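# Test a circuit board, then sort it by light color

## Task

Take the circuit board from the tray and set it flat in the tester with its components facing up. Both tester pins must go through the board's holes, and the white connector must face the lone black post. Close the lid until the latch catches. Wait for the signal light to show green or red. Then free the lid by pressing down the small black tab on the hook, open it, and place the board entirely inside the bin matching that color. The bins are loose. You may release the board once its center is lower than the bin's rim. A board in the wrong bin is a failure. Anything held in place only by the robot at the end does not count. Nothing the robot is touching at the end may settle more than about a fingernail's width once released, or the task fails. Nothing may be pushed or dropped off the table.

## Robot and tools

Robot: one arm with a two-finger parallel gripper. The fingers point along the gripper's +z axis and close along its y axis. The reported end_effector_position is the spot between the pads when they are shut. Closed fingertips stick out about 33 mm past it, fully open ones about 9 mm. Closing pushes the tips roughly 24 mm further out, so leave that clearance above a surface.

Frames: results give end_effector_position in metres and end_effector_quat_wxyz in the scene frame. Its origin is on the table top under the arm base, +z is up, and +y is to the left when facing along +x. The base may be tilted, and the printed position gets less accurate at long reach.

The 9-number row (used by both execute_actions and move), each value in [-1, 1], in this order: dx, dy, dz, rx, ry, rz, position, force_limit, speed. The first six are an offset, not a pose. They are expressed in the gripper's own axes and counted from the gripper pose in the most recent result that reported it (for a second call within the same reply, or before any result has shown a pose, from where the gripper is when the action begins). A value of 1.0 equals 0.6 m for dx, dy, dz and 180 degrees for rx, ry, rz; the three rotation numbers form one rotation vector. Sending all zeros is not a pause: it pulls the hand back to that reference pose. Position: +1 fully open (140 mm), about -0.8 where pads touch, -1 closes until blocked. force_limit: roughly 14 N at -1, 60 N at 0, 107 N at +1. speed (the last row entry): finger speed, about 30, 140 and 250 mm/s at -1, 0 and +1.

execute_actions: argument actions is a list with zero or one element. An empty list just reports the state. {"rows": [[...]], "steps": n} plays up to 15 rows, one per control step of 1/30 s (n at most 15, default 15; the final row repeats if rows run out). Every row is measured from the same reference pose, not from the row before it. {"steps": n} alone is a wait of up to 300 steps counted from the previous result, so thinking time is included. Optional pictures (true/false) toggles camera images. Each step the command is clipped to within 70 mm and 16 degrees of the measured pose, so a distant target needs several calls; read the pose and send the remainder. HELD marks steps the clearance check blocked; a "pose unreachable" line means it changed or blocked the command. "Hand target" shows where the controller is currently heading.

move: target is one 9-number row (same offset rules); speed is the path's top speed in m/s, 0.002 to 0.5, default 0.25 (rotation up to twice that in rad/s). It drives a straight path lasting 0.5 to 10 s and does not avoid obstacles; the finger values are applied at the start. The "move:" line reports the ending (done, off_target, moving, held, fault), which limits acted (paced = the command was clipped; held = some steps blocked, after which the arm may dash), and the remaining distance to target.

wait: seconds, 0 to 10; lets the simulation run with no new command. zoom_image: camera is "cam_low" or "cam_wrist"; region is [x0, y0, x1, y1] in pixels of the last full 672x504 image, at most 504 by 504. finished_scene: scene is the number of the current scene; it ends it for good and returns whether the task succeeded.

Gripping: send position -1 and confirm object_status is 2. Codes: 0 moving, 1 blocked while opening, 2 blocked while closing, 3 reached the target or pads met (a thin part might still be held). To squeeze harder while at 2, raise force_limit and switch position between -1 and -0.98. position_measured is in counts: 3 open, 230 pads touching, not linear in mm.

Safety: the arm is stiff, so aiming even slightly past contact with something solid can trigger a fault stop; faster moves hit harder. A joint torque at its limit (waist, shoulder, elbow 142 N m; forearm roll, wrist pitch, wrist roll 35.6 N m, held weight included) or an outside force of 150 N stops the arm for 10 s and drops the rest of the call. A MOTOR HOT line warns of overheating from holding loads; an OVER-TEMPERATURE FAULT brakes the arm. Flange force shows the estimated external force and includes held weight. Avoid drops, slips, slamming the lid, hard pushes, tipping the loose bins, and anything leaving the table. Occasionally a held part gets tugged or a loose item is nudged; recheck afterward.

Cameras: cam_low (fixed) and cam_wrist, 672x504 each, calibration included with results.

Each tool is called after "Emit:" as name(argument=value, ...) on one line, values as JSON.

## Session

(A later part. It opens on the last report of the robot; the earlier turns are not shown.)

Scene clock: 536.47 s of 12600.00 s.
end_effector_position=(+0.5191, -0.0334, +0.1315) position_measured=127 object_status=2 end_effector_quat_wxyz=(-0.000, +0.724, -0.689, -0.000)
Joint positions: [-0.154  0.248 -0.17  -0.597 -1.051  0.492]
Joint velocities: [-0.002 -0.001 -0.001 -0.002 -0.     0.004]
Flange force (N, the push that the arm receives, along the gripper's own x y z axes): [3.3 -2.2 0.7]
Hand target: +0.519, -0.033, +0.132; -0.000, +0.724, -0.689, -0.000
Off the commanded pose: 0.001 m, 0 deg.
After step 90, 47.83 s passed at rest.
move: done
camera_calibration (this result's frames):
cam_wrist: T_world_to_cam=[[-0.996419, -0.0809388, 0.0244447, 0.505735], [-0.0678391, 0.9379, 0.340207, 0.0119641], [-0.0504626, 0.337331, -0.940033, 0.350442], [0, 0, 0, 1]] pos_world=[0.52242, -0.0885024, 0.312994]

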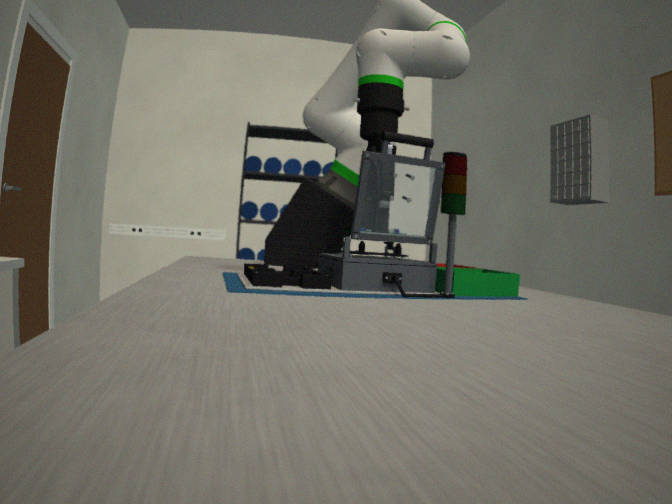

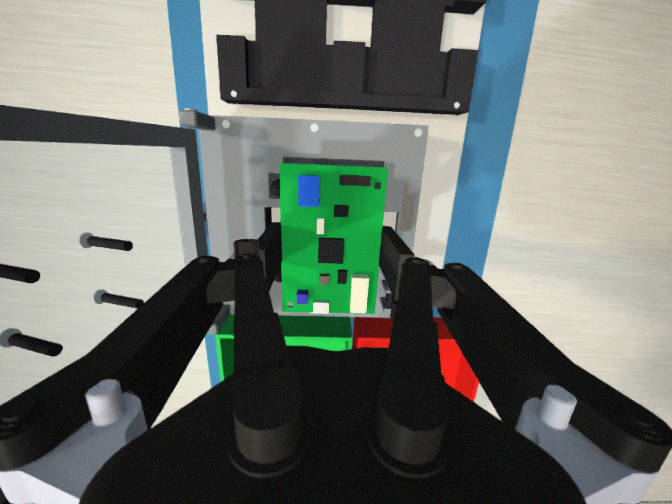

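Emit:
execute_actions(actions=[{"rows": [[0,0.0003,0.00062,0,0,0,-0.98,0.35,-0.6],[0,0.0006,0.00243,0,0,0,-0.98,0.35,-0.6],[0,0.00088,0.00534,0,0,0,-0.98,0.35,-0.6],[0,0.00088,0.00918,0,0,0,-0.98,0.35,-0.6],[0,0.00088,0.01371,0,0,0,-0.98,0.35,-0.6],[0,0.00088,0.01869,0,0,0,-0.98,0.35,-0.6],[0,0.00088,0.02381,0,0,0,-0.98,0.35,-0.6],[0,0.00088,0.02879,0,0,0,-0.98,0.35,-0.6],[0,0.00088,0.03332,0,0,0,-0.98,0.35,-0.6],[0,0.00088,0.03716,0,0,0,-0.98,0.35,-0.6],[0,0.00088,0.04007,0,0,0,-0.98,0.35,-0.6],[0,0.00088,0.04188,0,0,0,-0.98,0.35,-0.6],[0,0.00088,0.0425,0,0,0,-0.98,0.35,-0.6]], "steps": 15}], pictures=false)

Emit:
execute_actions(actions=[{"steps": 8}])

Emit:
zoom_image(camera="cam_wrist", region=[255, 140, 315, 200])

Emit:
zoom_image(camera="cam_wrist", region=[345, 140, 405, 200])

Emit:
zoom_image(camera="cam_wrist", region=[265, 270, 325, 330])

Scene clock: 585.83 s of 12600.00 s.
end_effector_position=(+0.5184, -0.0333, +0.1069) position_measured=127 object_status=2 end_effector_quat_wxyz=(-0.000, +0.724, -0.689, -0.000)
Joint positions: [-0.13   0.281 -0.182 -0.612 -1.002  0.502]
Joint velocities: [ 0.015  0.024 -0.002 -0.01   0.032  0.007]
Flange force (N, the push that the arm receives, along the gripper's own x y z axes): [-0.5 -3.7 3.5]
Hand target: +0.519, -0.033, +0.106; -0.000, +0.724, -0.689, -0.000
Off the commanded pose: 0.001 m, 0 deg.
Steps of this call (steps 1 to 90: nothing new was sent; then 45.87 s passed at rest; steps 91 to 105: all 15 steps of this action). Readings (end_effector_position | what the end effector reports):
91: (+0.5190, -0.0335, +0.1316) | position_measured=127 object_status=2
92: (+0.5190, -0.0335, +0.1315) | position_measured=127 object_status=2
94: (+0.5189, -0.0335, +0.1300) | position_measured=127 object_status=2
98: (+0.5185, -0.0334, +0.1215) | position_measured=127 object_status=2
105: the state above

Scene clock: 586.10 s of 12600.00 s.
end_effector_position=(+0.5185, -0.0333, +0.1060) position_measured=127 object_status=2 end_effector_quat_wxyz=(-0.000, +0.724, -0.689, -0.000)
Joint positions: [-0.129  0.282 -0.182 -0.613 -1.     0.503]
Joint velocities: [-0.     0.     0.001  0.001  0.001  0.   ]
Flange force (N, the push that the arm receives, along the gripper's own x y z axes): [3.1 -3.7 0.8]
Hand target: +0.519, -0.033, +0.106; -0.000, +0.724, -0.689, -0.000
Off the commanded pose: 0.000 m, 0 deg.
Steps of this call (steps 1 to 8: nothing new was sent). Readings (end_effector_position | what the end effector reports):
1: (+0.5185, -0.0333, +0.1065) | position_measured=127 object_status=2
2: (+0.5185, -0.0333, +0.1063) | position_measured=127 object_status=2
4: (+0.5185, -0.0333, +0.1061) | position_measured=127 object_status=2
8: the state above
camera_calibration (this result's frames):
cam_wrist: T_world_to_cam=[[-0.996409, -0.0810682, 0.0244215, 0.505833], [-0.0679655, 0.937869, 0.340269, 0.0205769], [-0.0504892, 0.337388, -0.940011, 0.326445], [0, 0, 0, 1]] pos_world=[0.521897, -0.0884301, 0.287507]

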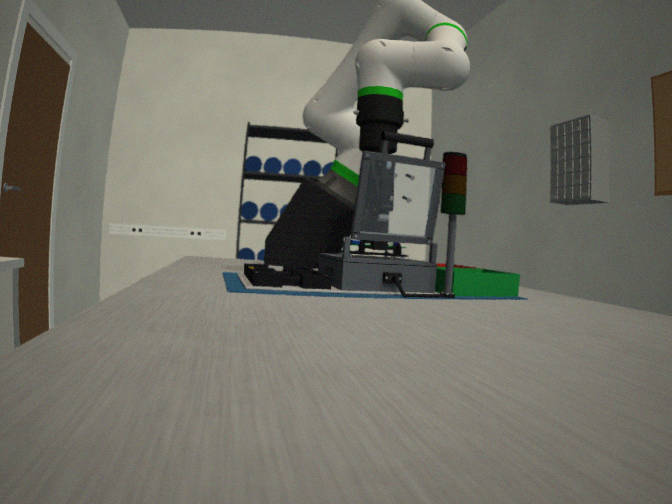

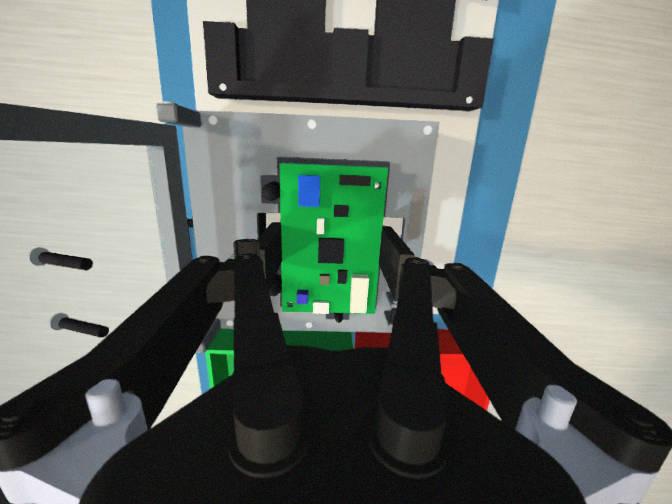

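Region (255, 140, 315, 200) of cam_wrist's 672x504 image, scaled by 8.400, with more detail than that image has.

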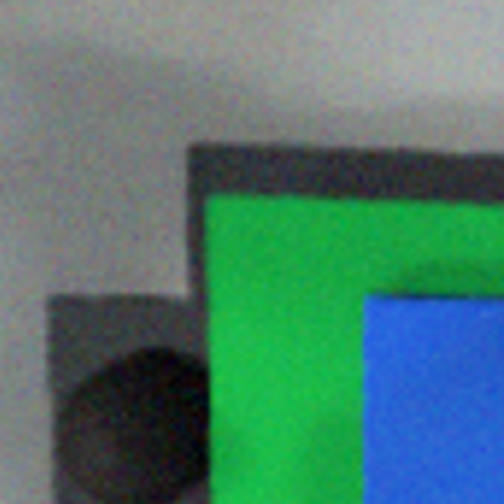

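Region (345, 140, 405, 200) of cam_wrist's 672x504 image, scaled by 8.400, with more detail than that image has.

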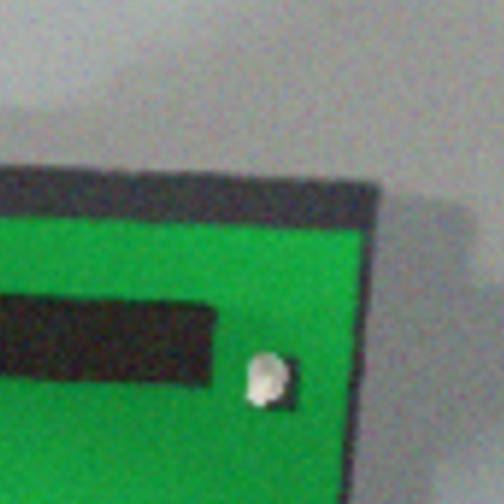

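Region (265, 270, 325, 330) of cam_wrist's 672x504 image, scaled by 8.400, with more detail than that image has.

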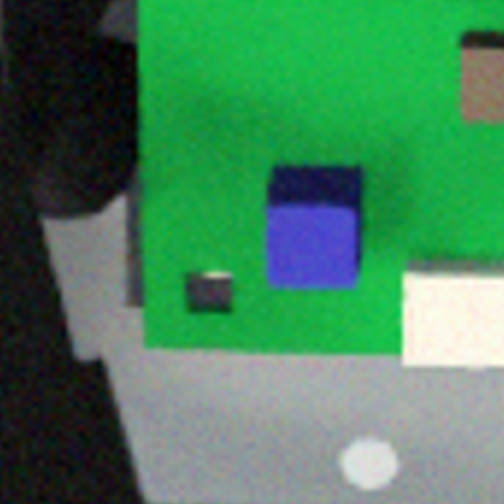

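Emit:
execute_actions(actions=[{"rows": [[-0.0003,0.0001,0.0002,0,0,0.0002,-0.98,0.35,-0.6],[-0.0006,0.0002,0.0006,0,0,0.0004,-0.98,0.35,-0.6],[-0.00075,0.0002,0.0013,0,0,0.0005,-0.98,0.35,-0.6],[-0.00075,0.0002,0.0022,0,0,0.0005,-0.98,0.35,-0.6],[-0.00075,0.0002,0.0032,0,0,0.0005,-0.98,0.35,-0.6],[-0.00075,0.0002,0.0042,0,0,0.0005,-0.98,0.35,-0.6],[-0.00075,0.0002,0.0052,0,0,0.0005,-0.98,0.35,-0.6],[-0.00075,0.0002,0.0062,0,0,0.0005,-0.98,0.35,-0.6],[-0.00075,0.0002,0.0072,0,0,0.0005,-0.98,0.35,-0.6],[-0.00075,0.0002,0.0082,0,0,0.0005,-0.98,0.35,-0.6],[-0.00075,0.0002,0.0091,0,0,0.0005,-0.98,0.35,-0.6],[-0.00075,0.0002,0.0097,0,0,0.0005,-0.98,0.35,-0.6],[-0.00075,0.0002,0.01,0,0,0.0005,-0.98,0.35,-0.6]], "steps": 15}], pictures=false)

Emit:
execute_actions(actions=[{"steps": 6}])

Emit:
zoom_image(camera="cam_wrist", region=[345, 140, 405, 200])

Emit:
zoom_image(camera="cam_wrist", region=[265, 270, 325, 330])

Scene clock: 628.60 s of 12600.00 s.
end_effector_position=(+0.5184, -0.0329, +0.1003) position_measured=127 object_status=2 end_effector_quat_wxyz=(-0.000, +0.724, -0.690, -0.000)
Joint positions: [-0.123  0.29  -0.185 -0.616 -0.989  0.503]
Joint velocities: [ 0.003  0.006 -0.003 -0.004  0.009  0.003]
Flange force (N, the push that the arm receives, along the gripper's own x y z axes): [7.8 -6.7 3.6]
Hand target: +0.518, -0.033, +0.100; -0.000, +0.724, -0.690, -0.000
Off the commanded pose: 0.000 m, 0 deg.
Steps of this call (steps 1 to 90: nothing new was sent; then 39.00 s passed at rest; steps 91 to 105: all 15 steps of this action). Readings (end_effector_position | what the end effector reports):
91: (+0.5185, -0.0333, +0.1060) | position_measured=127 object_status=2
92: (+0.5185, -0.0332, +0.1059) | position_measured=127 object_status=2
94: (+0.5184, -0.0330, +0.1055) | position_measured=127 object_status=2
98: (+0.5184, -0.0328, +0.1036) | position_measured=127 object_status=2
105: the state above

Scene clock: 628.80 s of 12600.00 s.
end_effector_position=(+0.5184, -0.0328, +0.1000) position_measured=127 object_status=2 end_effector_quat_wxyz=(-0.000, +0.724, -0.690, -0.000)
Joint positions: [-0.123  0.29  -0.185 -0.617 -0.988  0.503]
Joint velocities: [-0.001 -0.    -0.001 -0.    -0.     0.   ]
Flange force (N, the push that the arm receives, along the gripper's own x y z axes): [5.9 -6.3 -0.2]
Hand target: +0.518, -0.033, +0.100; -0.000, +0.724, -0.690, -0.000
Off the commanded pose: 0.000 m, 0 deg.
Steps of this call (steps 1 to 6: nothing new was sent). Readings (end_effector_position | what the end effector reports):
1: (+0.5184, -0.0329, +0.1002) | position_measured=127 object_status=2
2: (+0.5184, -0.0328, +0.1001) | position_measured=127 object_status=2
4: (+0.5184, -0.0328, +0.1001) | position_measured=127 object_status=2
6: the state above
camera_calibration (this result's frames):
cam_wrist: T_world_to_cam=[[-0.996534, -0.0795329, 0.0243852, 0.506009], [-0.0665332, 0.937975, 0.340258, 0.0214365], [-0.0499344, 0.337457, -0.940016, 0.320378], [0, 0, 0, 1]] pos_world=[0.521679, -0.0879763, 0.281528]

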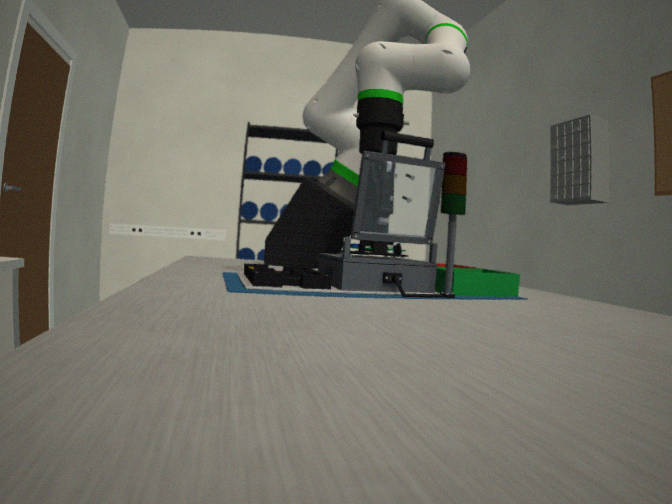

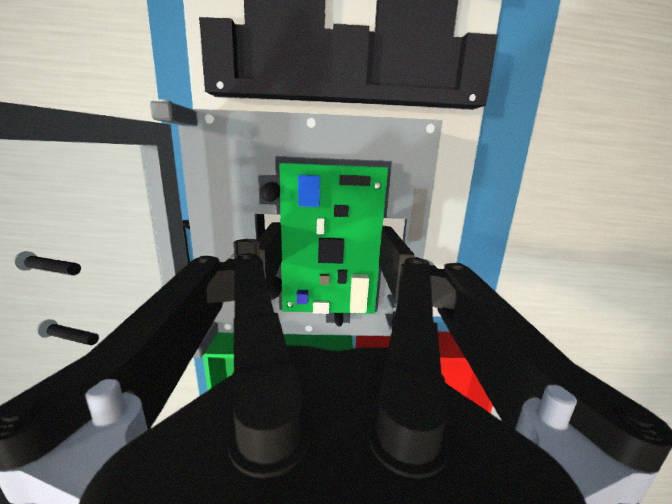

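Region (345, 140, 405, 200) of cam_wrist's 672x504 image, scaled by 8.400, with more detail than that image has.

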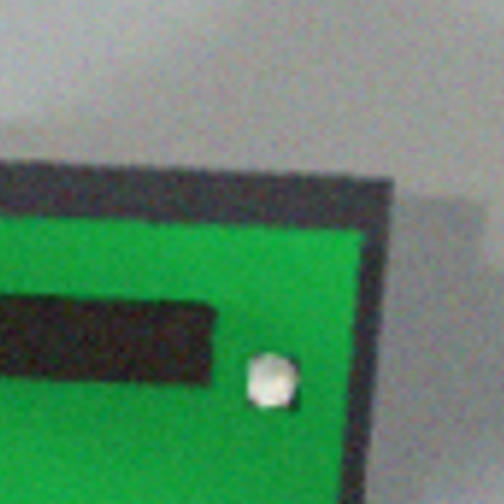

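Region (265, 270, 325, 330) of cam_wrist's 672x504 image, scaled by 8.400, with more detail than that image has.

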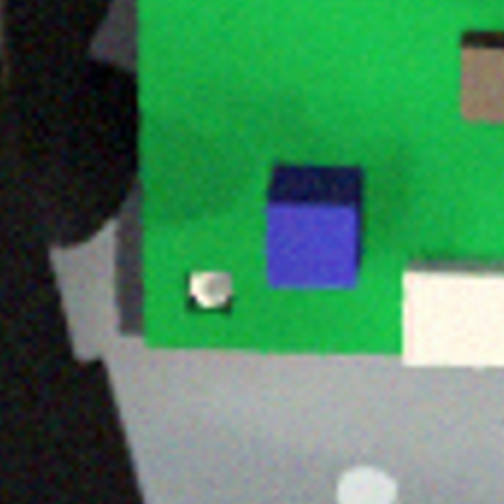

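Emit:
execute_actions(actions=[{"rows": [[0.0001,-0.0001,0.0003,0,0,0,-0.98,0.35,-0.6],[0.0001,-0.0001,0.001,0,0,0,-0.98,0.35,-0.6],[0.0001,-0.0001,0.002,0,0,0,-0.98,0.35,-0.6],[0.0001,-0.0001,0.0031,0,0,0,-0.98,0.35,-0.6],[0.0001,-0.0001,0.0042,0,0,0,-0.98,0.35,-0.6],[0.0001,-0.0001,0.0052,0,0,0,-0.98,0.35,-0.6],[0.0001,-0.0001,0.0059,0,0,0,-0.98,0.35,-0.6],[0.0001,-0.0001,0.0063,0,0,0,-0.98,0.35,-0.6]], "steps": 12}], pictures=false)

Emit:
execute_actions(actions=[{"rows": [[0,0,0,0,0,0,0.2,0,-0.4],[0,0,0,0,0,0,0.2,0,-0.4],[0,0,0,0,0,0,0.2,0,-0.4],[0,0,0,0,0,0,0.2,0,-0.4],[0,0,0,0,0,0,0.2,0,-0.4],[0,0,-0.0008,0,0,0,0.2,0,-0.4],[0,0,-0.0031,0,0,0,0.2,0,-0.4],[0,0,-0.0065,0,0,0,0.2,0,-0.4],[0,0,-0.0102,0,0,0,0.2,0,-0.4],[0,0,-0.0135,0,0,0,0.2,0,-0.4],[0,0,-0.0158,0,0,0,0.2,0,-0.4],[0,0,-0.0167,0,0,0,0.2,0,-0.4]], "steps": 14}])

Emit:
zoom_image(camera="cam_wrist", region=[250, 145, 420, 330])

Emit:
move(target=[0, -0.05, -0.3233, 0, 0, 0.3056, 0.2, 0, -0.4], speed=0.5)

Emit:
move(target=[-0.15837, -0.11088, -0.025, 0, 0, 0.1944, 0.56, -0.7, 0], speed=0.5)

Scene clock: 749.20 s of 12600.00 s.
end_effector_position=(+0.5185, -0.0329, +0.0963) position_measured=127 object_status=2 end_effector_quat_wxyz=(-0.000, +0.724, -0.690, -0.000)
Joint positions: [-0.12   0.296 -0.186 -0.619 -0.981  0.505]
Joint velocities: [ 0.002  0.002 -0.001 -0.002  0.004  0.001]
Flange force (N, the push that the arm receives, along the gripper's own x y z axes): [0.8 -4.0 0.7]
Hand target: +0.518, -0.033, +0.096; -0.000, +0.724, -0.690, -0.000
Off the commanded pose: 0.000 m, 0 deg.
Steps of this call (steps 1 to 90: nothing new was sent; then 117.00 s passed at rest; steps 91 to 102: all 12 steps of this action). Readings (end_effector_position | what the end effector reports):
91: (+0.5184, -0.0328, +0.1000) | position_measured=127 object_status=2
92: (+0.5183, -0.0328, +0.0999) | position_measured=127 object_status=2
94: (+0.5184, -0.0328, +0.0993) | position_measured=127 object_status=2
98: (+0.5184, -0.0329, +0.0972) | position_measured=127 object_status=2
102: the state above

Scene clock: 749.67 s of 12600.00 s.
end_effector_position=(+0.5184, -0.0329, +0.1054) position_measured=104 object_status=3 end_effector_quat_wxyz=(-0.000, +0.724, -0.690, -0.000)
Joint positions: [-0.128  0.282 -0.183 -0.613 -0.999  0.501]
Joint velocities: [-0.016 -0.023  0.005  0.009 -0.033 -0.007]
Flange force (N, the push that the arm receives, along the gripper's own x y z axes): [3.2 -5.2 -3.7]
Hand target: +0.518, -0.033, +0.106; -0.000, +0.724, -0.690, -0.000
Off the commanded pose: 0.001 m, 0 deg.
Steps of this call (steps 1 to 14: all 14 steps of this action). Readings (end_effector_position | what the end effector reports):
1: (+0.5185, -0.0329, +0.0963) | position_measured=127 object_status=0
2: (+0.5185, -0.0329, +0.0963) | position_measured=127 object_status=0
4: (+0.5184, -0.0328, +0.0963) | position_measured=114 object_status=0
8: (+0.5184, -0.0328, +0.0969) | position_measured=104 object_status=0
14: the state above
camera_calibration (this result's frames):
cam_wrist: T_world_to_cam=[[-0.996531, -0.0795833, 0.0243595, 0.505915], [-0.0665923, 0.937991, 0.340202, 0.0197143], [-0.0499234, 0.3374, -0.940037, 0.325458], [0, 0, 0, 1]] pos_world=[0.521721, -0.0880391, 0.286912]

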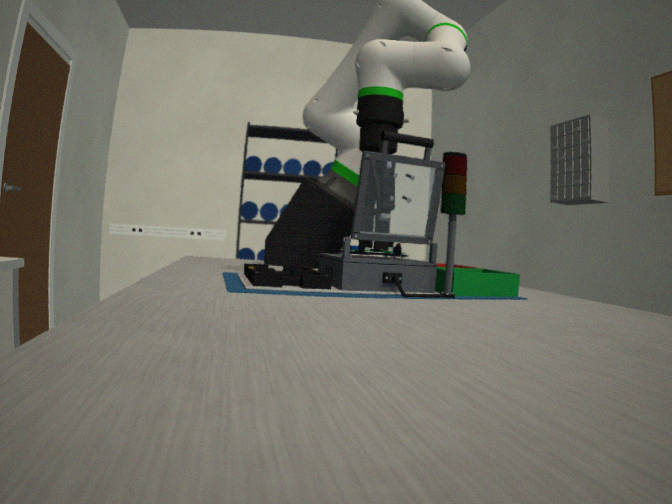

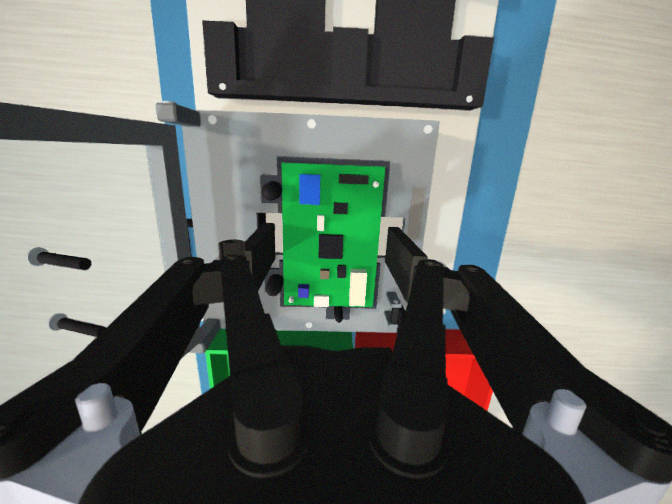

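Region (250, 145, 420, 330) of cam_wrist's 672x504 image, scaled by 2.724, with more detail than that image has; it fills the left 463 columns of this view, and the rest is white.

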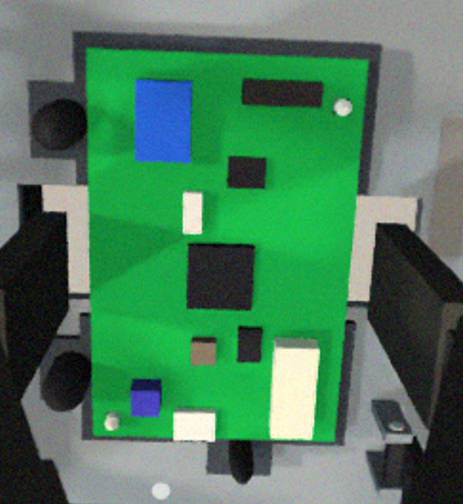

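Scene clock: 751.40 s of 12600.00 s.
end_effector_position=(+0.5484, -0.0324, +0.3004) position_measured=104 object_status=3 end_effector_quat_wxyz=(+0.000, -0.323, +0.946, +0.000)
Joint positions: [-0.309  0.155  0.085 -0.538 -1.425 -0.532]
Joint velocities: [ 0.002  0.002  0.004  0.001 -0.003 -0.003]
Flange force (N, the push that the arm receives, along the gripper's own x y z axes): [2.9 -0.2 1.4]
Hand target: +0.548, -0.032, +0.300; -0.000, -0.323, +0.946, +0.000
Off the commanded pose: 0.001 m, 0 deg.
move: done
camera_calibration (this result's frames):
cam_wrist: T_world_to_cam=[[-0.635666, 0.771577, 0.0244362, 0.360671], [0.731162, 0.591612, 0.339702, -0.49366], [0.247649, 0.233804, -0.940216, 0.343556], [0, 0, 0, 1]] pos_world=[0.505131, -0.0665549, 0.481901]

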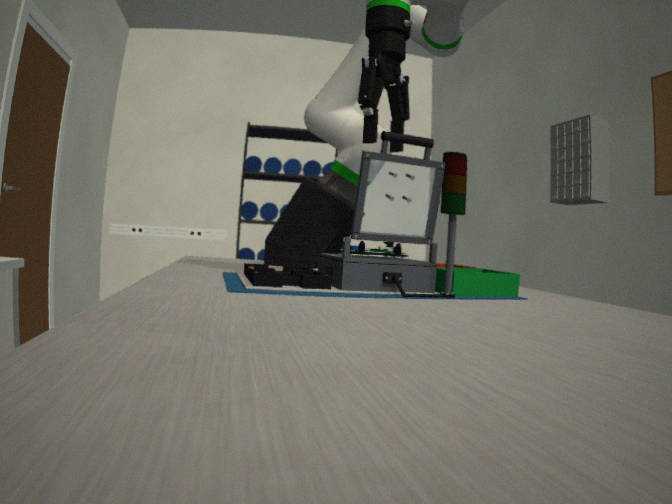

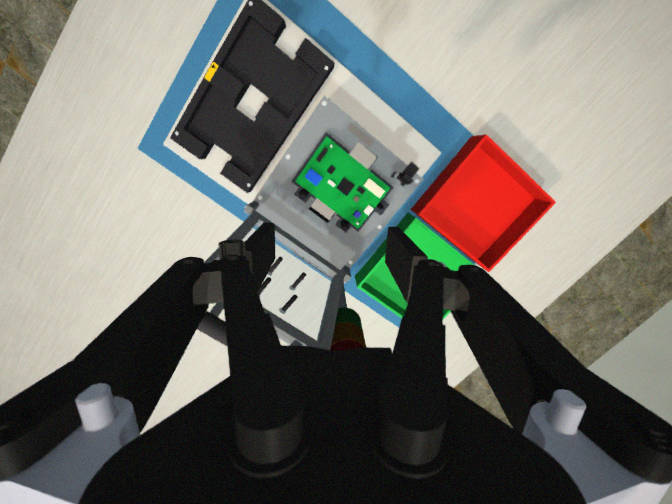

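Scene clock: 752.60 s of 12600.00 s.
end_effector_position=(+0.6643, -0.0269, +0.3153) position_measured=58 object_status=3 end_effector_quat_wxyz=(+0.000, -0.023, +1.000, +0.000)
Joint positions: [-0.264  0.386  0.473 -0.527 -1.537 -1.262]
Joint velocities: [ 0.     0.003  0.004 -0.003 -0.003 -0.002]
Flange force (N, the push that the arm receives, along the gripper's own x y z axes): [-2.5 -1.0 -1.6]
Hand target: +0.664, -0.027, +0.315; +0.000, -0.023, +1.000, +0.000
Off the commanded pose: 0.000 m, 0 deg.
move: done
camera_calibration (this result's frames):
cam_wrist: T_world_to_cam=[[-0.0780411, 0.99665, 0.0244587, 0.0654431], [0.938136, 0.0651131, 0.340089, -0.738521], [0.337357, 0.0494865, -0.940075, 0.263045], [0, 0, 0, 1]] pos_world=[0.6092, -0.0301536, 0.496844]

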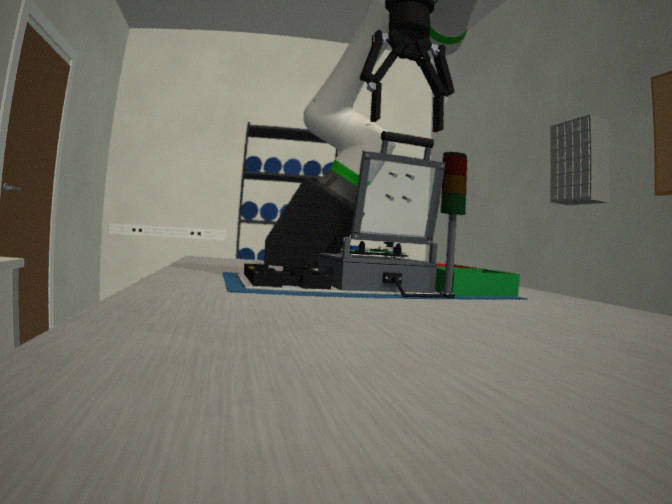

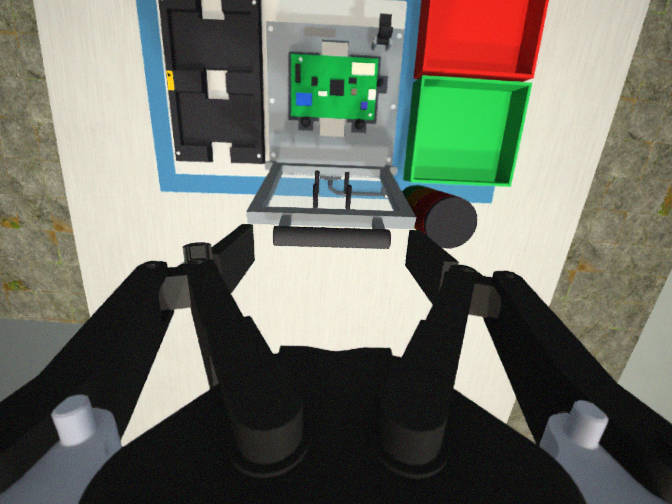

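Emit:
execute_actions(actions=[])

Scene clock: 788.70 s of 12600.00 s.
end_effector_position=(+0.6643, -0.0269, +0.3153) position_measured=58 object_status=3 end_effector_quat_wxyz=(+0.000, -0.023, +1.000, +0.000)
Joint positions: [-0.264  0.386  0.473 -0.527 -1.537 -1.262]
Joint velocities: [-0.001 -0.    -0.001 -0.    -0.     0.   ]
Flange force (N, the push that the arm receives, along the gripper's own x y z axes): [-5.0 -2.3 -1.8]
Hand target: +0.664, -0.027, +0.315; +0.000, -0.023, +1.000, +0.000
Off the commanded pose: 0.000 m, 0 deg.
Steps of this call (steps 1 to 90: nothing new was sent; then 33.10 s passed at rest). Readings (end_effector_position | what the end effector reports):
1: (+0.6643, -0.0269, +0.3153) | position_measured=58 object_status=3
2: (+0.6643, -0.0269, +0.3153) | position_measured=58 object_status=3
4: (+0.6643, -0.0270, +0.3153) | position_measured=58 object_status=3
8: (+0.6643, -0.0270, +0.3153) | position_measured=58 object_status=3
90: the state above
camera_calibration (this result's frames):
cam_wrist: T_world_to_cam=[[-0.0779606, 0.996655, 0.0244984, 0.0653815], [0.938186, 0.0650304, 0.339967, -0.738544], [0.337237, 0.0494881, -0.940118, 0.263111], [0, 0, 0, 1]] pos_world=[0.609259, -0.0301558, 0.496835]

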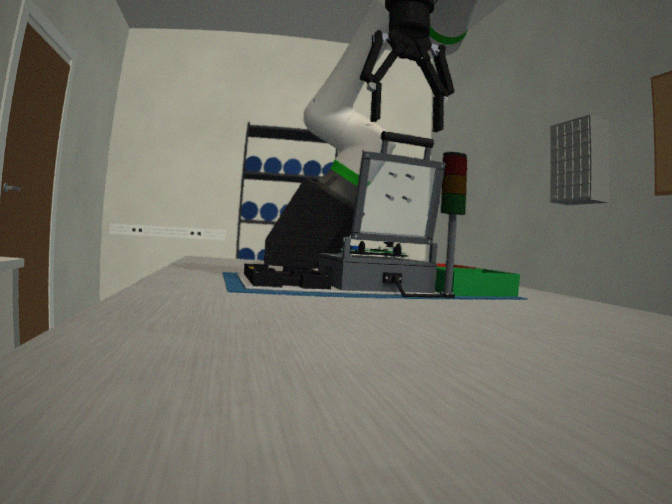

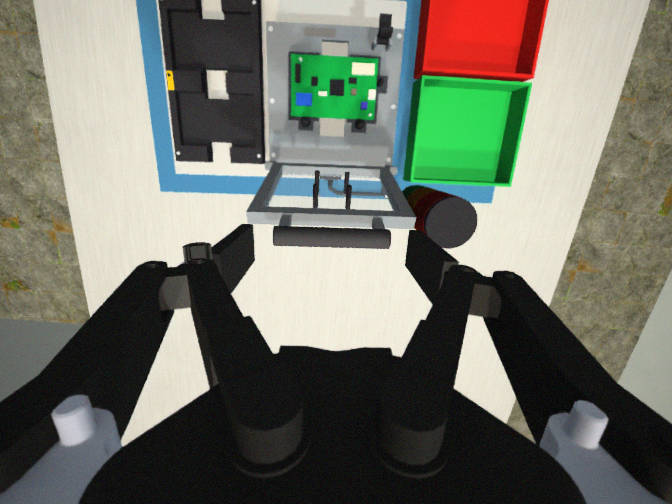

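Emit:
zoom_image(camera="cam_wrist", region=[230, 170, 490, 290])

Emit:
zoom_image(camera="cam_low", region=[320, 80, 500, 300])

Region (230, 170, 490, 290) of cam_wrist's 672x504 image, scaled by 1.938, with more detail than that image has; it fills the top 233 rows of this view, and the rest is white.

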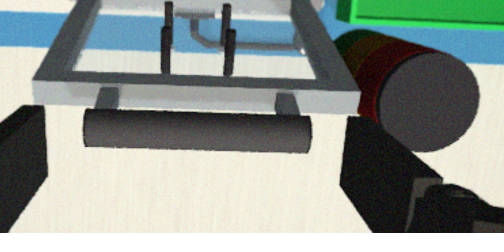

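Region (320, 80, 500, 300) of cam_low's 672x504 image, scaled by 2.291, with more detail than that image has; it fills the left 412 columns of this view, and the rest is white.

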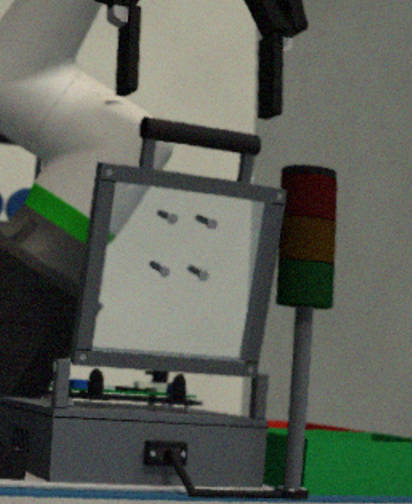

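Emit:
zoom_image(camera="cam_wrist", region=[240, 205, 300, 265])

Emit:
zoom_image(camera="cam_wrist", region=[365, 205, 425, 265])

Region (240, 205, 300, 265) of cam_wrist's 672x504 image, scaled by 8.400, with more detail than that image has.

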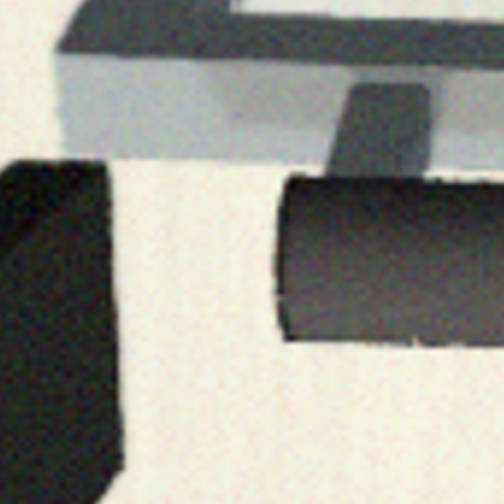

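Region (365, 205, 425, 265) of cam_wrist's 672x504 image, scaled by 8.400, with more detail than that image has.

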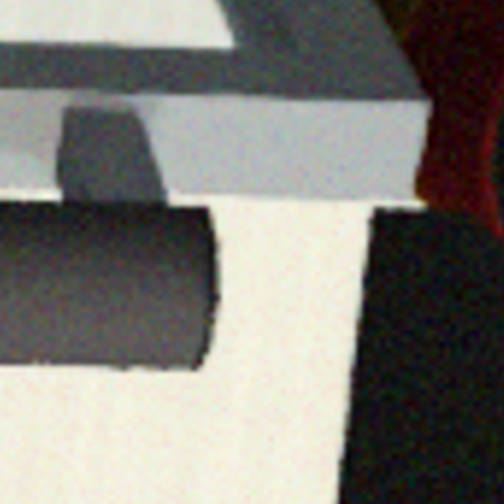

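Emit:
zoom_image(camera="cam_low", region=[360, 90, 460, 170])

Region (360, 90, 460, 170) of cam_low's 672x504 image, scaled by 5.040, with more detail than that image has; it fills the top 403 rows of this view, and the rest is white.

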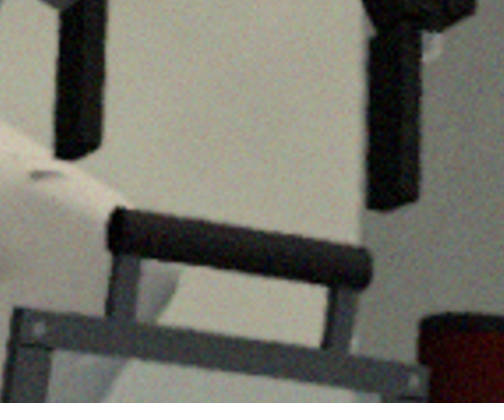

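Emit:
move(target=[0.0025, 0.0015, 0.048, 0, 0, -0.0005, 0.42, -0.7, -0.5], speed=0.1)

Scene clock: 876.30 s of 12600.00 s.
end_effector_position=(+0.6628, -0.0260, +0.2866) position_measured=76 object_status=3 end_effector_quat_wxyz=(+0.000, -0.024, +1.000, +0.000)
Joint positions: [-0.239  0.389  0.42  -0.526 -1.476 -1.254]
Joint velocities: [-0.001  0.    -0.002 -0.001  0.001  0.   ]
Flange force (N, the push that the arm receives, along the gripper's own x y z axes): [-5.2 -4.2 -2.4]
Hand target: +0.663, -0.026, +0.287; +0.000, -0.024, +1.000, +0.000
Off the commanded pose: 0.000 m, 0 deg.
After step 90, 83.83 s passed at rest.
move: done
camera_calibration (this result's frames):
cam_wrist: T_world_to_cam=[[-0.0797138, 0.996517, 0.0244931, 0.0662056], [0.938067, 0.066682, 0.339977, -0.72728], [0.337159, 0.050077, -0.940115, 0.236628], [0, 0, 0, 1]] pos_world=[0.607733, -0.0293281, 0.468094]

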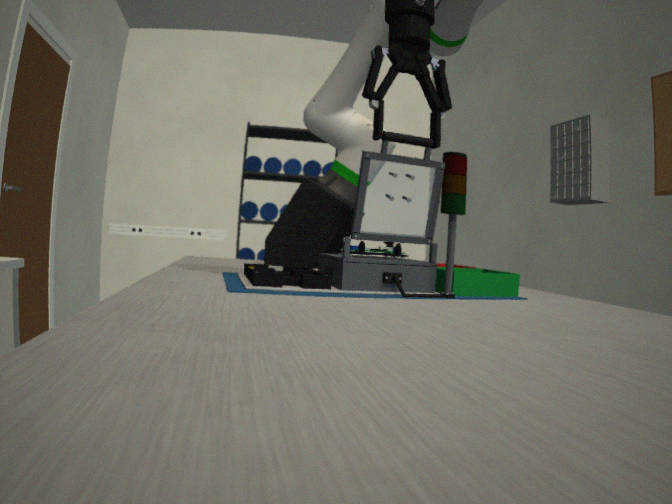

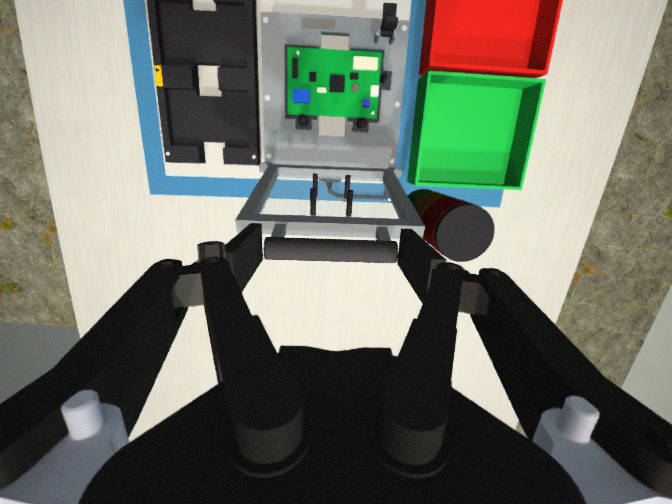

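Emit:
zoom_image(camera="cam_wrist", region=[235, 210, 425, 290])

Emit:
zoom_image(camera="cam_low", region=[360, 100, 460, 180])

Region (235, 210, 425, 290) of cam_wrist's 672x504 image, scaled by 2.653, with more detail than that image has; it fills the top 212 rows of this view, and the rest is white.

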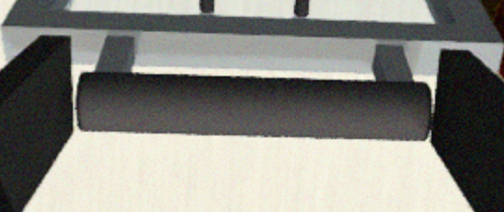

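Region (360, 100, 460, 180) of cam_low's 672x504 image, scaled by 5.040, with more detail than that image has; it fills the top 403 rows of this view, and the rest is white.

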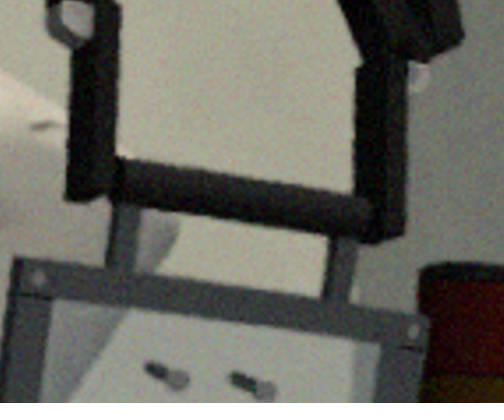

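Emit:
zoom_image(camera="cam_wrist", region=[240, 215, 300, 275])

Emit:
zoom_image(camera="cam_wrist", region=[365, 215, 425, 275])

Region (240, 215, 300, 275) of cam_wrist's 672x504 image, scaled by 8.400, with more detail than that image has.

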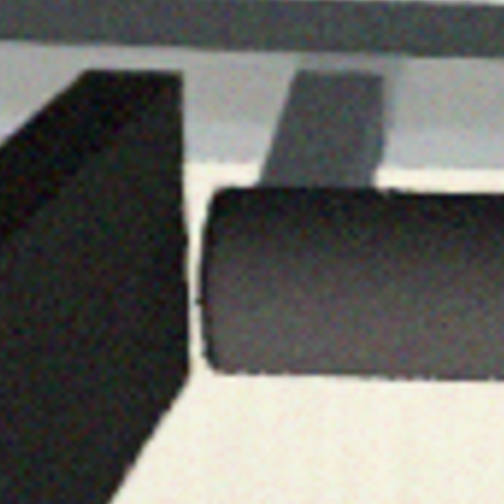

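Region (365, 215, 425, 275) of cam_wrist's 672x504 image, scaled by 8.400, with more detail than that image has.

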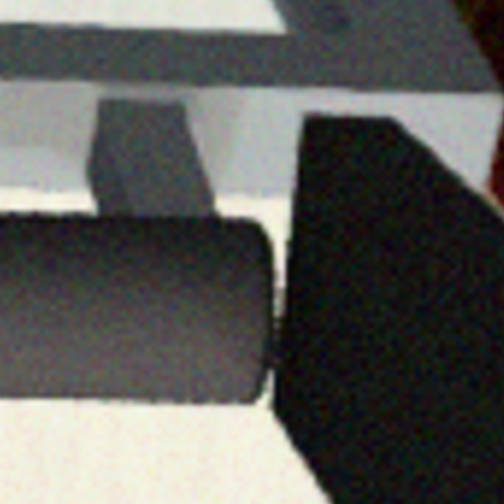

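Emit:
execute_actions(actions=[{"rows": [[0,0,0,0,0,0,-1,-0.7,-0.6]], "steps": 10}], pictures=false)

Emit:
execute_actions(actions=[{"rows": [[0.000038,0,-0.00001,0,0,0,-1,-0.7,-0.6],[0.0003,0,-0.000079,0,0,0,-1,-0.7,-0.6],[0.001,0,-0.000263,0,0,0,-1,-0.7,-0.6],[0.002332,0,-0.000606,0,0,0,-1,-0.7,-0.6],[0.004457,0,-0.001142,0,0,0,-1,-0.7,-0.6],[0.007499,0,-0.00188,0,0,0,-1,-0.7,-0.6],[0.011542,0,-0.002811,0,0,0,-1,-0.7,-0.6],[0.01662,0,-0.003898,0,0,0,-1,-0.7,-0.6],[0.022715,0,-0.005085,0,0,0,-1,-0.7,-0.6],[0.029761,0,-0.006299,0,0,0,-1,-0.7,-0.6],[0.037643,0,-0.007456,0,0,0,-1,-0.7,-0.6],[0.046199,0,-0.008476,0,0,0,-1,-0.7,-0.6],[0.055232,0,-0.009289,0,0,0,-1,-0.7,-0.6],[0.064517,0,-0.009844,0,0,0,-1,-0.7,-0.6],[0.073854,0,-0.010117,0,0,0,-1,-0.7,-0.6]], "steps": 15}], pictures=false)

Emit:
execute_actions(actions=[{"rows": [[0.034326,0,-0.001361,0,0,0,-1,-0.7,-0.6],[0.043662,0,-0.001063,0,0,0,-1,-0.7,-0.6],[0.052985,0,-0.00048,0,0,0,-1,-0.7,-0.6],[0.062285,0,0.000386,0,0,0,-1,-0.7,-0.6],[0.071555,0,0.001537,0,0,0,-1,-0.7,-0.6],[0.080785,0,0.00297,0,0,0,-1,-0.7,-0.6],[0.089967,0,0.004684,0,0,0,-1,-0.7,-0.6],[0.099093,0,0.006678,0,0,0,-1,-0.7,-0.6],[0.108153,0,0.00895,0,0,0,-1,-0.7,-0.6],[0.11714,0,0.011497,0,0,0,-1,-0.7,-0.6],[0.126044,0,0.014317,0,0,0,-1,-0.7,-0.6],[0.134859,0,0.017408,0,0,0,-1,-0.7,-0.6],[0.143575,0,0.020767,0,0,0,-1,-0.7,-0.6],[0.152184,0,0.02439,0,0,0,-1,-0.7,-0.6],[0.160679,0,0.028275,0,0,0,-1,-0.7,-0.6]], "steps": 15}], pictures=false)

Emit:
execute_actions(actions=[{"rows": [[0.031567,0,0.01403,0,0,0,-1,-0.7,-0.6],[0.039808,0,0.018426,0,0,0,-1,-0.7,-0.6],[0.047912,0,0.023071,0,0,0,-1,-0.7,-0.6],[0.05587,0,0.027962,0,0,0,-1,-0.7,-0.6],[0.063674,0,0.033094,0,0,0,-1,-0.7,-0.6],[0.071319,0,0.038462,0,0,0,-1,-0.7,-0.6],[0.078796,0,0.04406,0,0,0,-1,-0.7,-0.6],[0.086099,0,0.049885,0,0,0,-1,-0.7,-0.6],[0.09322,0,0.055929,0,0,0,-1,-0.7,-0.6],[0.100153,0,0.062188,0,0,0,-1,-0.7,-0.6],[0.106892,0,0.068657,0,0,0,-1,-0.7,-0.6],[0.11343,0,0.075328,0,0,0,-1,-0.7,-0.6],[0.119762,0,0.082195,0,0,0,-1,-0.7,-0.6],[0.125881,0,0.089252,0,0,0,-1,-0.7,-0.6],[0.131781,0,0.096494,0,0,0,-1,-0.7,-0.6]], "steps": 15}], pictures=false)

Emit:
execute_actions(actions=[{"rows": [[0.022106,0,0.026544,0,0,0,-1,-0.7,-0.6],[0.027553,0,0.034132,0,0,0,-1,-0.7,-0.6],[0.032767,0,0.041883,0,0,0,-1,-0.7,-0.6],[0.037741,0,0.049789,0,0,0,-1,-0.7,-0.6],[0.042471,0,0.057844,0,0,0,-1,-0.7,-0.6],[0.046953,0,0.066039,0,0,0,-1,-0.7,-0.6],[0.051183,0,0.074368,0,0,0,-1,-0.7,-0.6],[0.055156,0,0.082821,0,0,0,-1,-0.7,-0.6],[0.05887,0,0.091391,0,0,0,-1,-0.7,-0.6],[0.06232,0,0.100072,0,0,0,-1,-0.7,-0.6],[0.065493,0,0.108825,0,0,0,-1,-0.7,-0.6],[0.068345,0,0.117501,0,0,0,-1,-0.7,-0.6],[0.070843,0,0.125921,0,0,0,-1,-0.7,-0.6],[0.072974,0,0.133916,0,0,0,-1,-0.7,-0.6],[0.074747,0,0.141336,0,0,0,-1,-0.7,-0.6]], "steps": 15}], pictures=false)

Emit:
execute_actions(actions=[{"rows": [[0.00705,0,0.027992,0,0,0,-1,-0.7,-0.6],[0.008187,0,0.033908,0,0,0,-1,-0.7,-0.6],[0.009061,0,0.03896,0,0,0,-1,-0.7,-0.6],[0.009717,0,0.043122,0,0,0,-1,-0.7,-0.6],[0.010192,0,0.046405,0,0,0,-1,-0.7,-0.6],[0.010524,0,0.048855,0,0,0,-1,-0.7,-0.6],[0.010741,0,0.050554,0,0,0,-1,-0.7,-0.6],[0.010872,0,0.051611,0,0,0,-1,-0.7,-0.6],[0.010939,0,0.052166,0,0,0,-1,-0.7,-0.6],[0.010964,0,0.052372,0,0,0,-1,-0.7,-0.6],[0.010968,0,0.052402,0,0,0,-1,-0.7,-0.6]], "steps": 15}])

Scene clock: 996.63 s of 12600.00 s.
end_effector_position=(+0.6628, -0.0260, +0.2865) position_measured=94 object_status=0 end_effector_quat_wxyz=(+0.000, -0.024, +1.000, +0.000)
Joint positions: [-0.239  0.389  0.42  -0.526 -1.476 -1.254]
Joint velocities: [ 0.    -0.    -0.002  0.001 -0.     0.   ]
Flange force (N, the push that the arm receives, along the gripper's own x y z axes): [-1.0 1.3 -13.2]
Hand target: +0.663, -0.026, +0.287; +0.000, -0.024, +1.000, +0.000
Off the commanded pose: 0.000 m, 0 deg.
Steps of this call (steps 1 to 90: nothing new was sent; then 117.00 s passed at rest; steps 91 to 100: all 10 steps of this action). Readings (end_effector_position | what the end effector reports):
91: (+0.6628, -0.0260, +0.2865) | position_measured=76 object_status=0
92: (+0.6628, -0.0260, +0.2865) | position_measured=79 object_status=0
94: (+0.6628, -0.0260, +0.2865) | position_measured=87 object_status=0
98: (+0.6628, -0.0260, +0.2865) | position_measured=94 object_status=0
100: the state above

Scene clock: 997.13 s of 12600.00 s.
end_effector_position=(+0.6355, -0.0274, +0.2912) position_measured=94 object_status=2 end_effector_quat_wxyz=(-0.000, -0.024, +1.000, +0.000)
Joint positions: [-0.254  0.331  0.335 -0.529 -1.462 -1.227]
Joint velocities: [-0.074 -0.284 -0.428 -0.016  0.078  0.133]
Flange force (N, the push that the arm receives, along the gripper's own x y z axes): [-14.6 2.1 -20.7]
Hand target: +0.619, -0.028, +0.292; -0.001, -0.024, +1.000, +0.000
Off the commanded pose: 0.017 m, 0 deg.
Steps of this call (steps 1 to 15: all 15 steps of this action). Readings (end_effector_position | what the end effector reports):
1: (+0.6628, -0.0260, +0.2865) | position_measured=94 object_status=2
2: (+0.6628, -0.0260, +0.2865) | position_measured=94 object_status=2
4: (+0.6626, -0.0260, +0.2865) | position_measured=94 object_status=2
8: (+0.6587, -0.0262, +0.2875) | position_measured=94 object_status=2
15: the state above

Scene clock: 997.63 s of 12600.00 s.
end_effector_position=(+0.5574, -0.0313, +0.2808) position_measured=94 object_status=2 end_effector_quat_wxyz=(-0.002, -0.024, +1.000, +0.001)
Joint positions: [-0.283  0.184  0.086 -0.539 -1.393 -1.15 ]
Joint velocities: [-0.033 -0.27  -0.519 -0.025  0.196  0.157]
Flange force (N, the push that the arm receives, along the gripper's own x y z axes): [5.7 12.4 -33.4]
Hand target: +0.539, -0.032, +0.274; -0.002, -0.024, +1.000, +0.001
Off the commanded pose: 0.019 m, 0 deg.
Steps of this call (steps 1 to 15: all 15 steps of this action). Readings (end_effector_position | what the end effector reports):
1: (+0.6307, -0.0276, +0.2916) | position_measured=94 object_status=2
2: (+0.6259, -0.0279, +0.2918) | position_measured=94 object_status=2
4: (+0.6161, -0.0284, +0.2917) | position_measured=94 object_status=2
8: (+0.5951, -0.0294, +0.2899) | position_measured=94 object_status=2
15: the state above

Scene clock: 998.13 s of 12600.00 s.
end_effector_position=(+0.4902, -0.0345, +0.2371) position_measured=94 object_status=2 end_effector_quat_wxyz=(-0.004, -0.024, +1.000, +0.001)
Joint positions: [-0.276  0.091 -0.148 -0.556 -1.272 -1.081]
Joint velocities: [ 0.064 -0.12  -0.445 -0.051  0.307  0.129]
Flange force (N, the push that the arm receives, along the gripper's own x y z axes): [24.1 6.5 -34.7]
Hand target: +0.478, -0.035, +0.224; -0.004, -0.024, +1.000, +0.001
Off the commanded pose: 0.018 m, 0 deg.
Steps of this call (steps 1 to 15: all 15 steps of this action). Readings (end_effector_position | what the end effector reports):
1: (+0.5521, -0.0316, +0.2789) | position_measured=94 object_status=2
2: (+0.5472, -0.0318, +0.2769) | position_measured=94 object_status=2
4: (+0.5383, -0.0323, +0.2725) | position_measured=94 object_status=2
8: (+0.5204, -0.0332, +0.2619) | position_measured=94 object_status=2
15: the state above

Scene clock: 998.63 s of 12600.00 s.
end_effector_position=(+0.4480, -0.0360, +0.1676) position_measured=94 object_status=2 end_effector_quat_wxyz=(-0.005, -0.024, +1.000, +0.002)
Joint positions: [-0.222  0.09  -0.322 -0.593 -1.1   -1.026]
Joint velocities: [ 0.146  0.108 -0.242 -0.101  0.361  0.094]
Flange force (N, the push that the arm receives, along the gripper's own x y z axes): [52.8 -10.5 -21.1]
Hand target: +0.444, -0.036, +0.154; -0.005, -0.024, +1.000, +0.001
Off the commanded pose: 0.015 m, 0 deg.
Steps of this call (steps 1 to 15: all 15 steps of this action). Readings (end_effector_position | what the end effector reports):
1: (+0.4863, -0.0346, +0.2331) | position_measured=94 object_status=2
2: (+0.4827, -0.0348, +0.2290) | position_measured=94 object_status=2
4: (+0.4762, -0.0351, +0.2211) | position_measured=94 object_status=2
8: (+0.4642, -0.0355, +0.2032) | position_measured=94 object_status=2
15: the state above

Scene clock: 999.13 s of 12600.00 s.
end_effector_position=(+0.4410, -0.0361, +0.1363) position_measured=94 object_status=2 end_effector_quat_wxyz=(-0.005, -0.024, +1.000, +0.002)
Joint positions: [-0.19   0.123 -0.36  -0.616 -1.026 -1.007]
Joint velocities: [ 0.001  0.002 -0.001 -0.     0.004  0.001]
Flange force (N, the push that the arm receives, along the gripper's own x y z axes): [63.4 -16.6 -11.9]
Hand target: +0.441, -0.036, +0.136; -0.005, -0.024, +1.000, +0.002
Off the commanded pose: 0.000 m, 0 deg.
Steps of this call (steps 1 to 15: all 15 steps of this action). Readings (end_effector_position | what the end effector reports):
1: (+0.4464, -0.0360, +0.1627) | position_measured=94 object_status=2
2: (+0.4451, -0.0361, +0.1582) | position_measured=94 object_status=2
4: (+0.4431, -0.0361, +0.1505) | position_measured=94 object_status=2
8: (+0.4413, -0.0361, +0.1399) | position_measured=94 object_status=2
15: the state above
camera_calibration (this result's frames):
cam_wrist: T_world_to_cam=[[-0.0787005, 0.996506, 0.0279513, 0.061327], [0.941681, 0.0651102, 0.330148, -0.467749], [0.327175, 0.0523041, -0.943515, 0.175591], [0, 0, 0, 1]] pos_world=[0.387848, -0.0398416, 0.318385]

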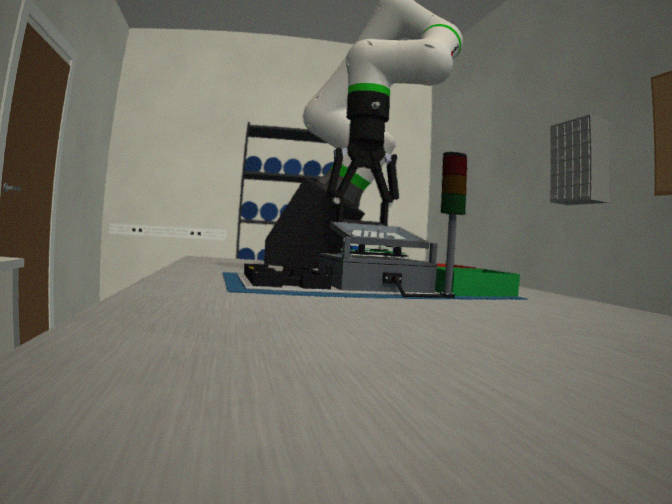

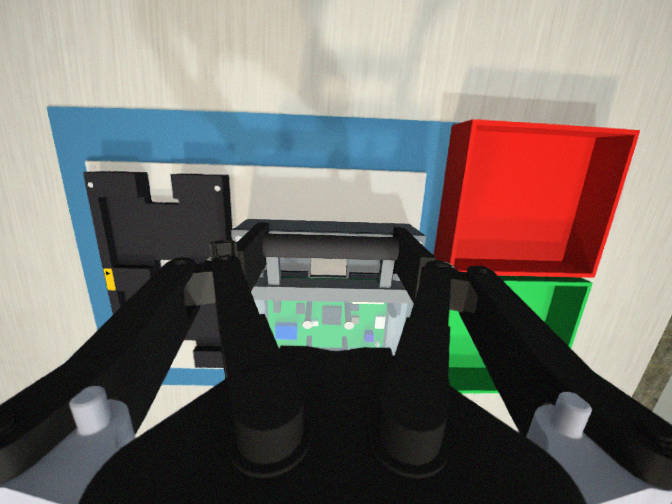

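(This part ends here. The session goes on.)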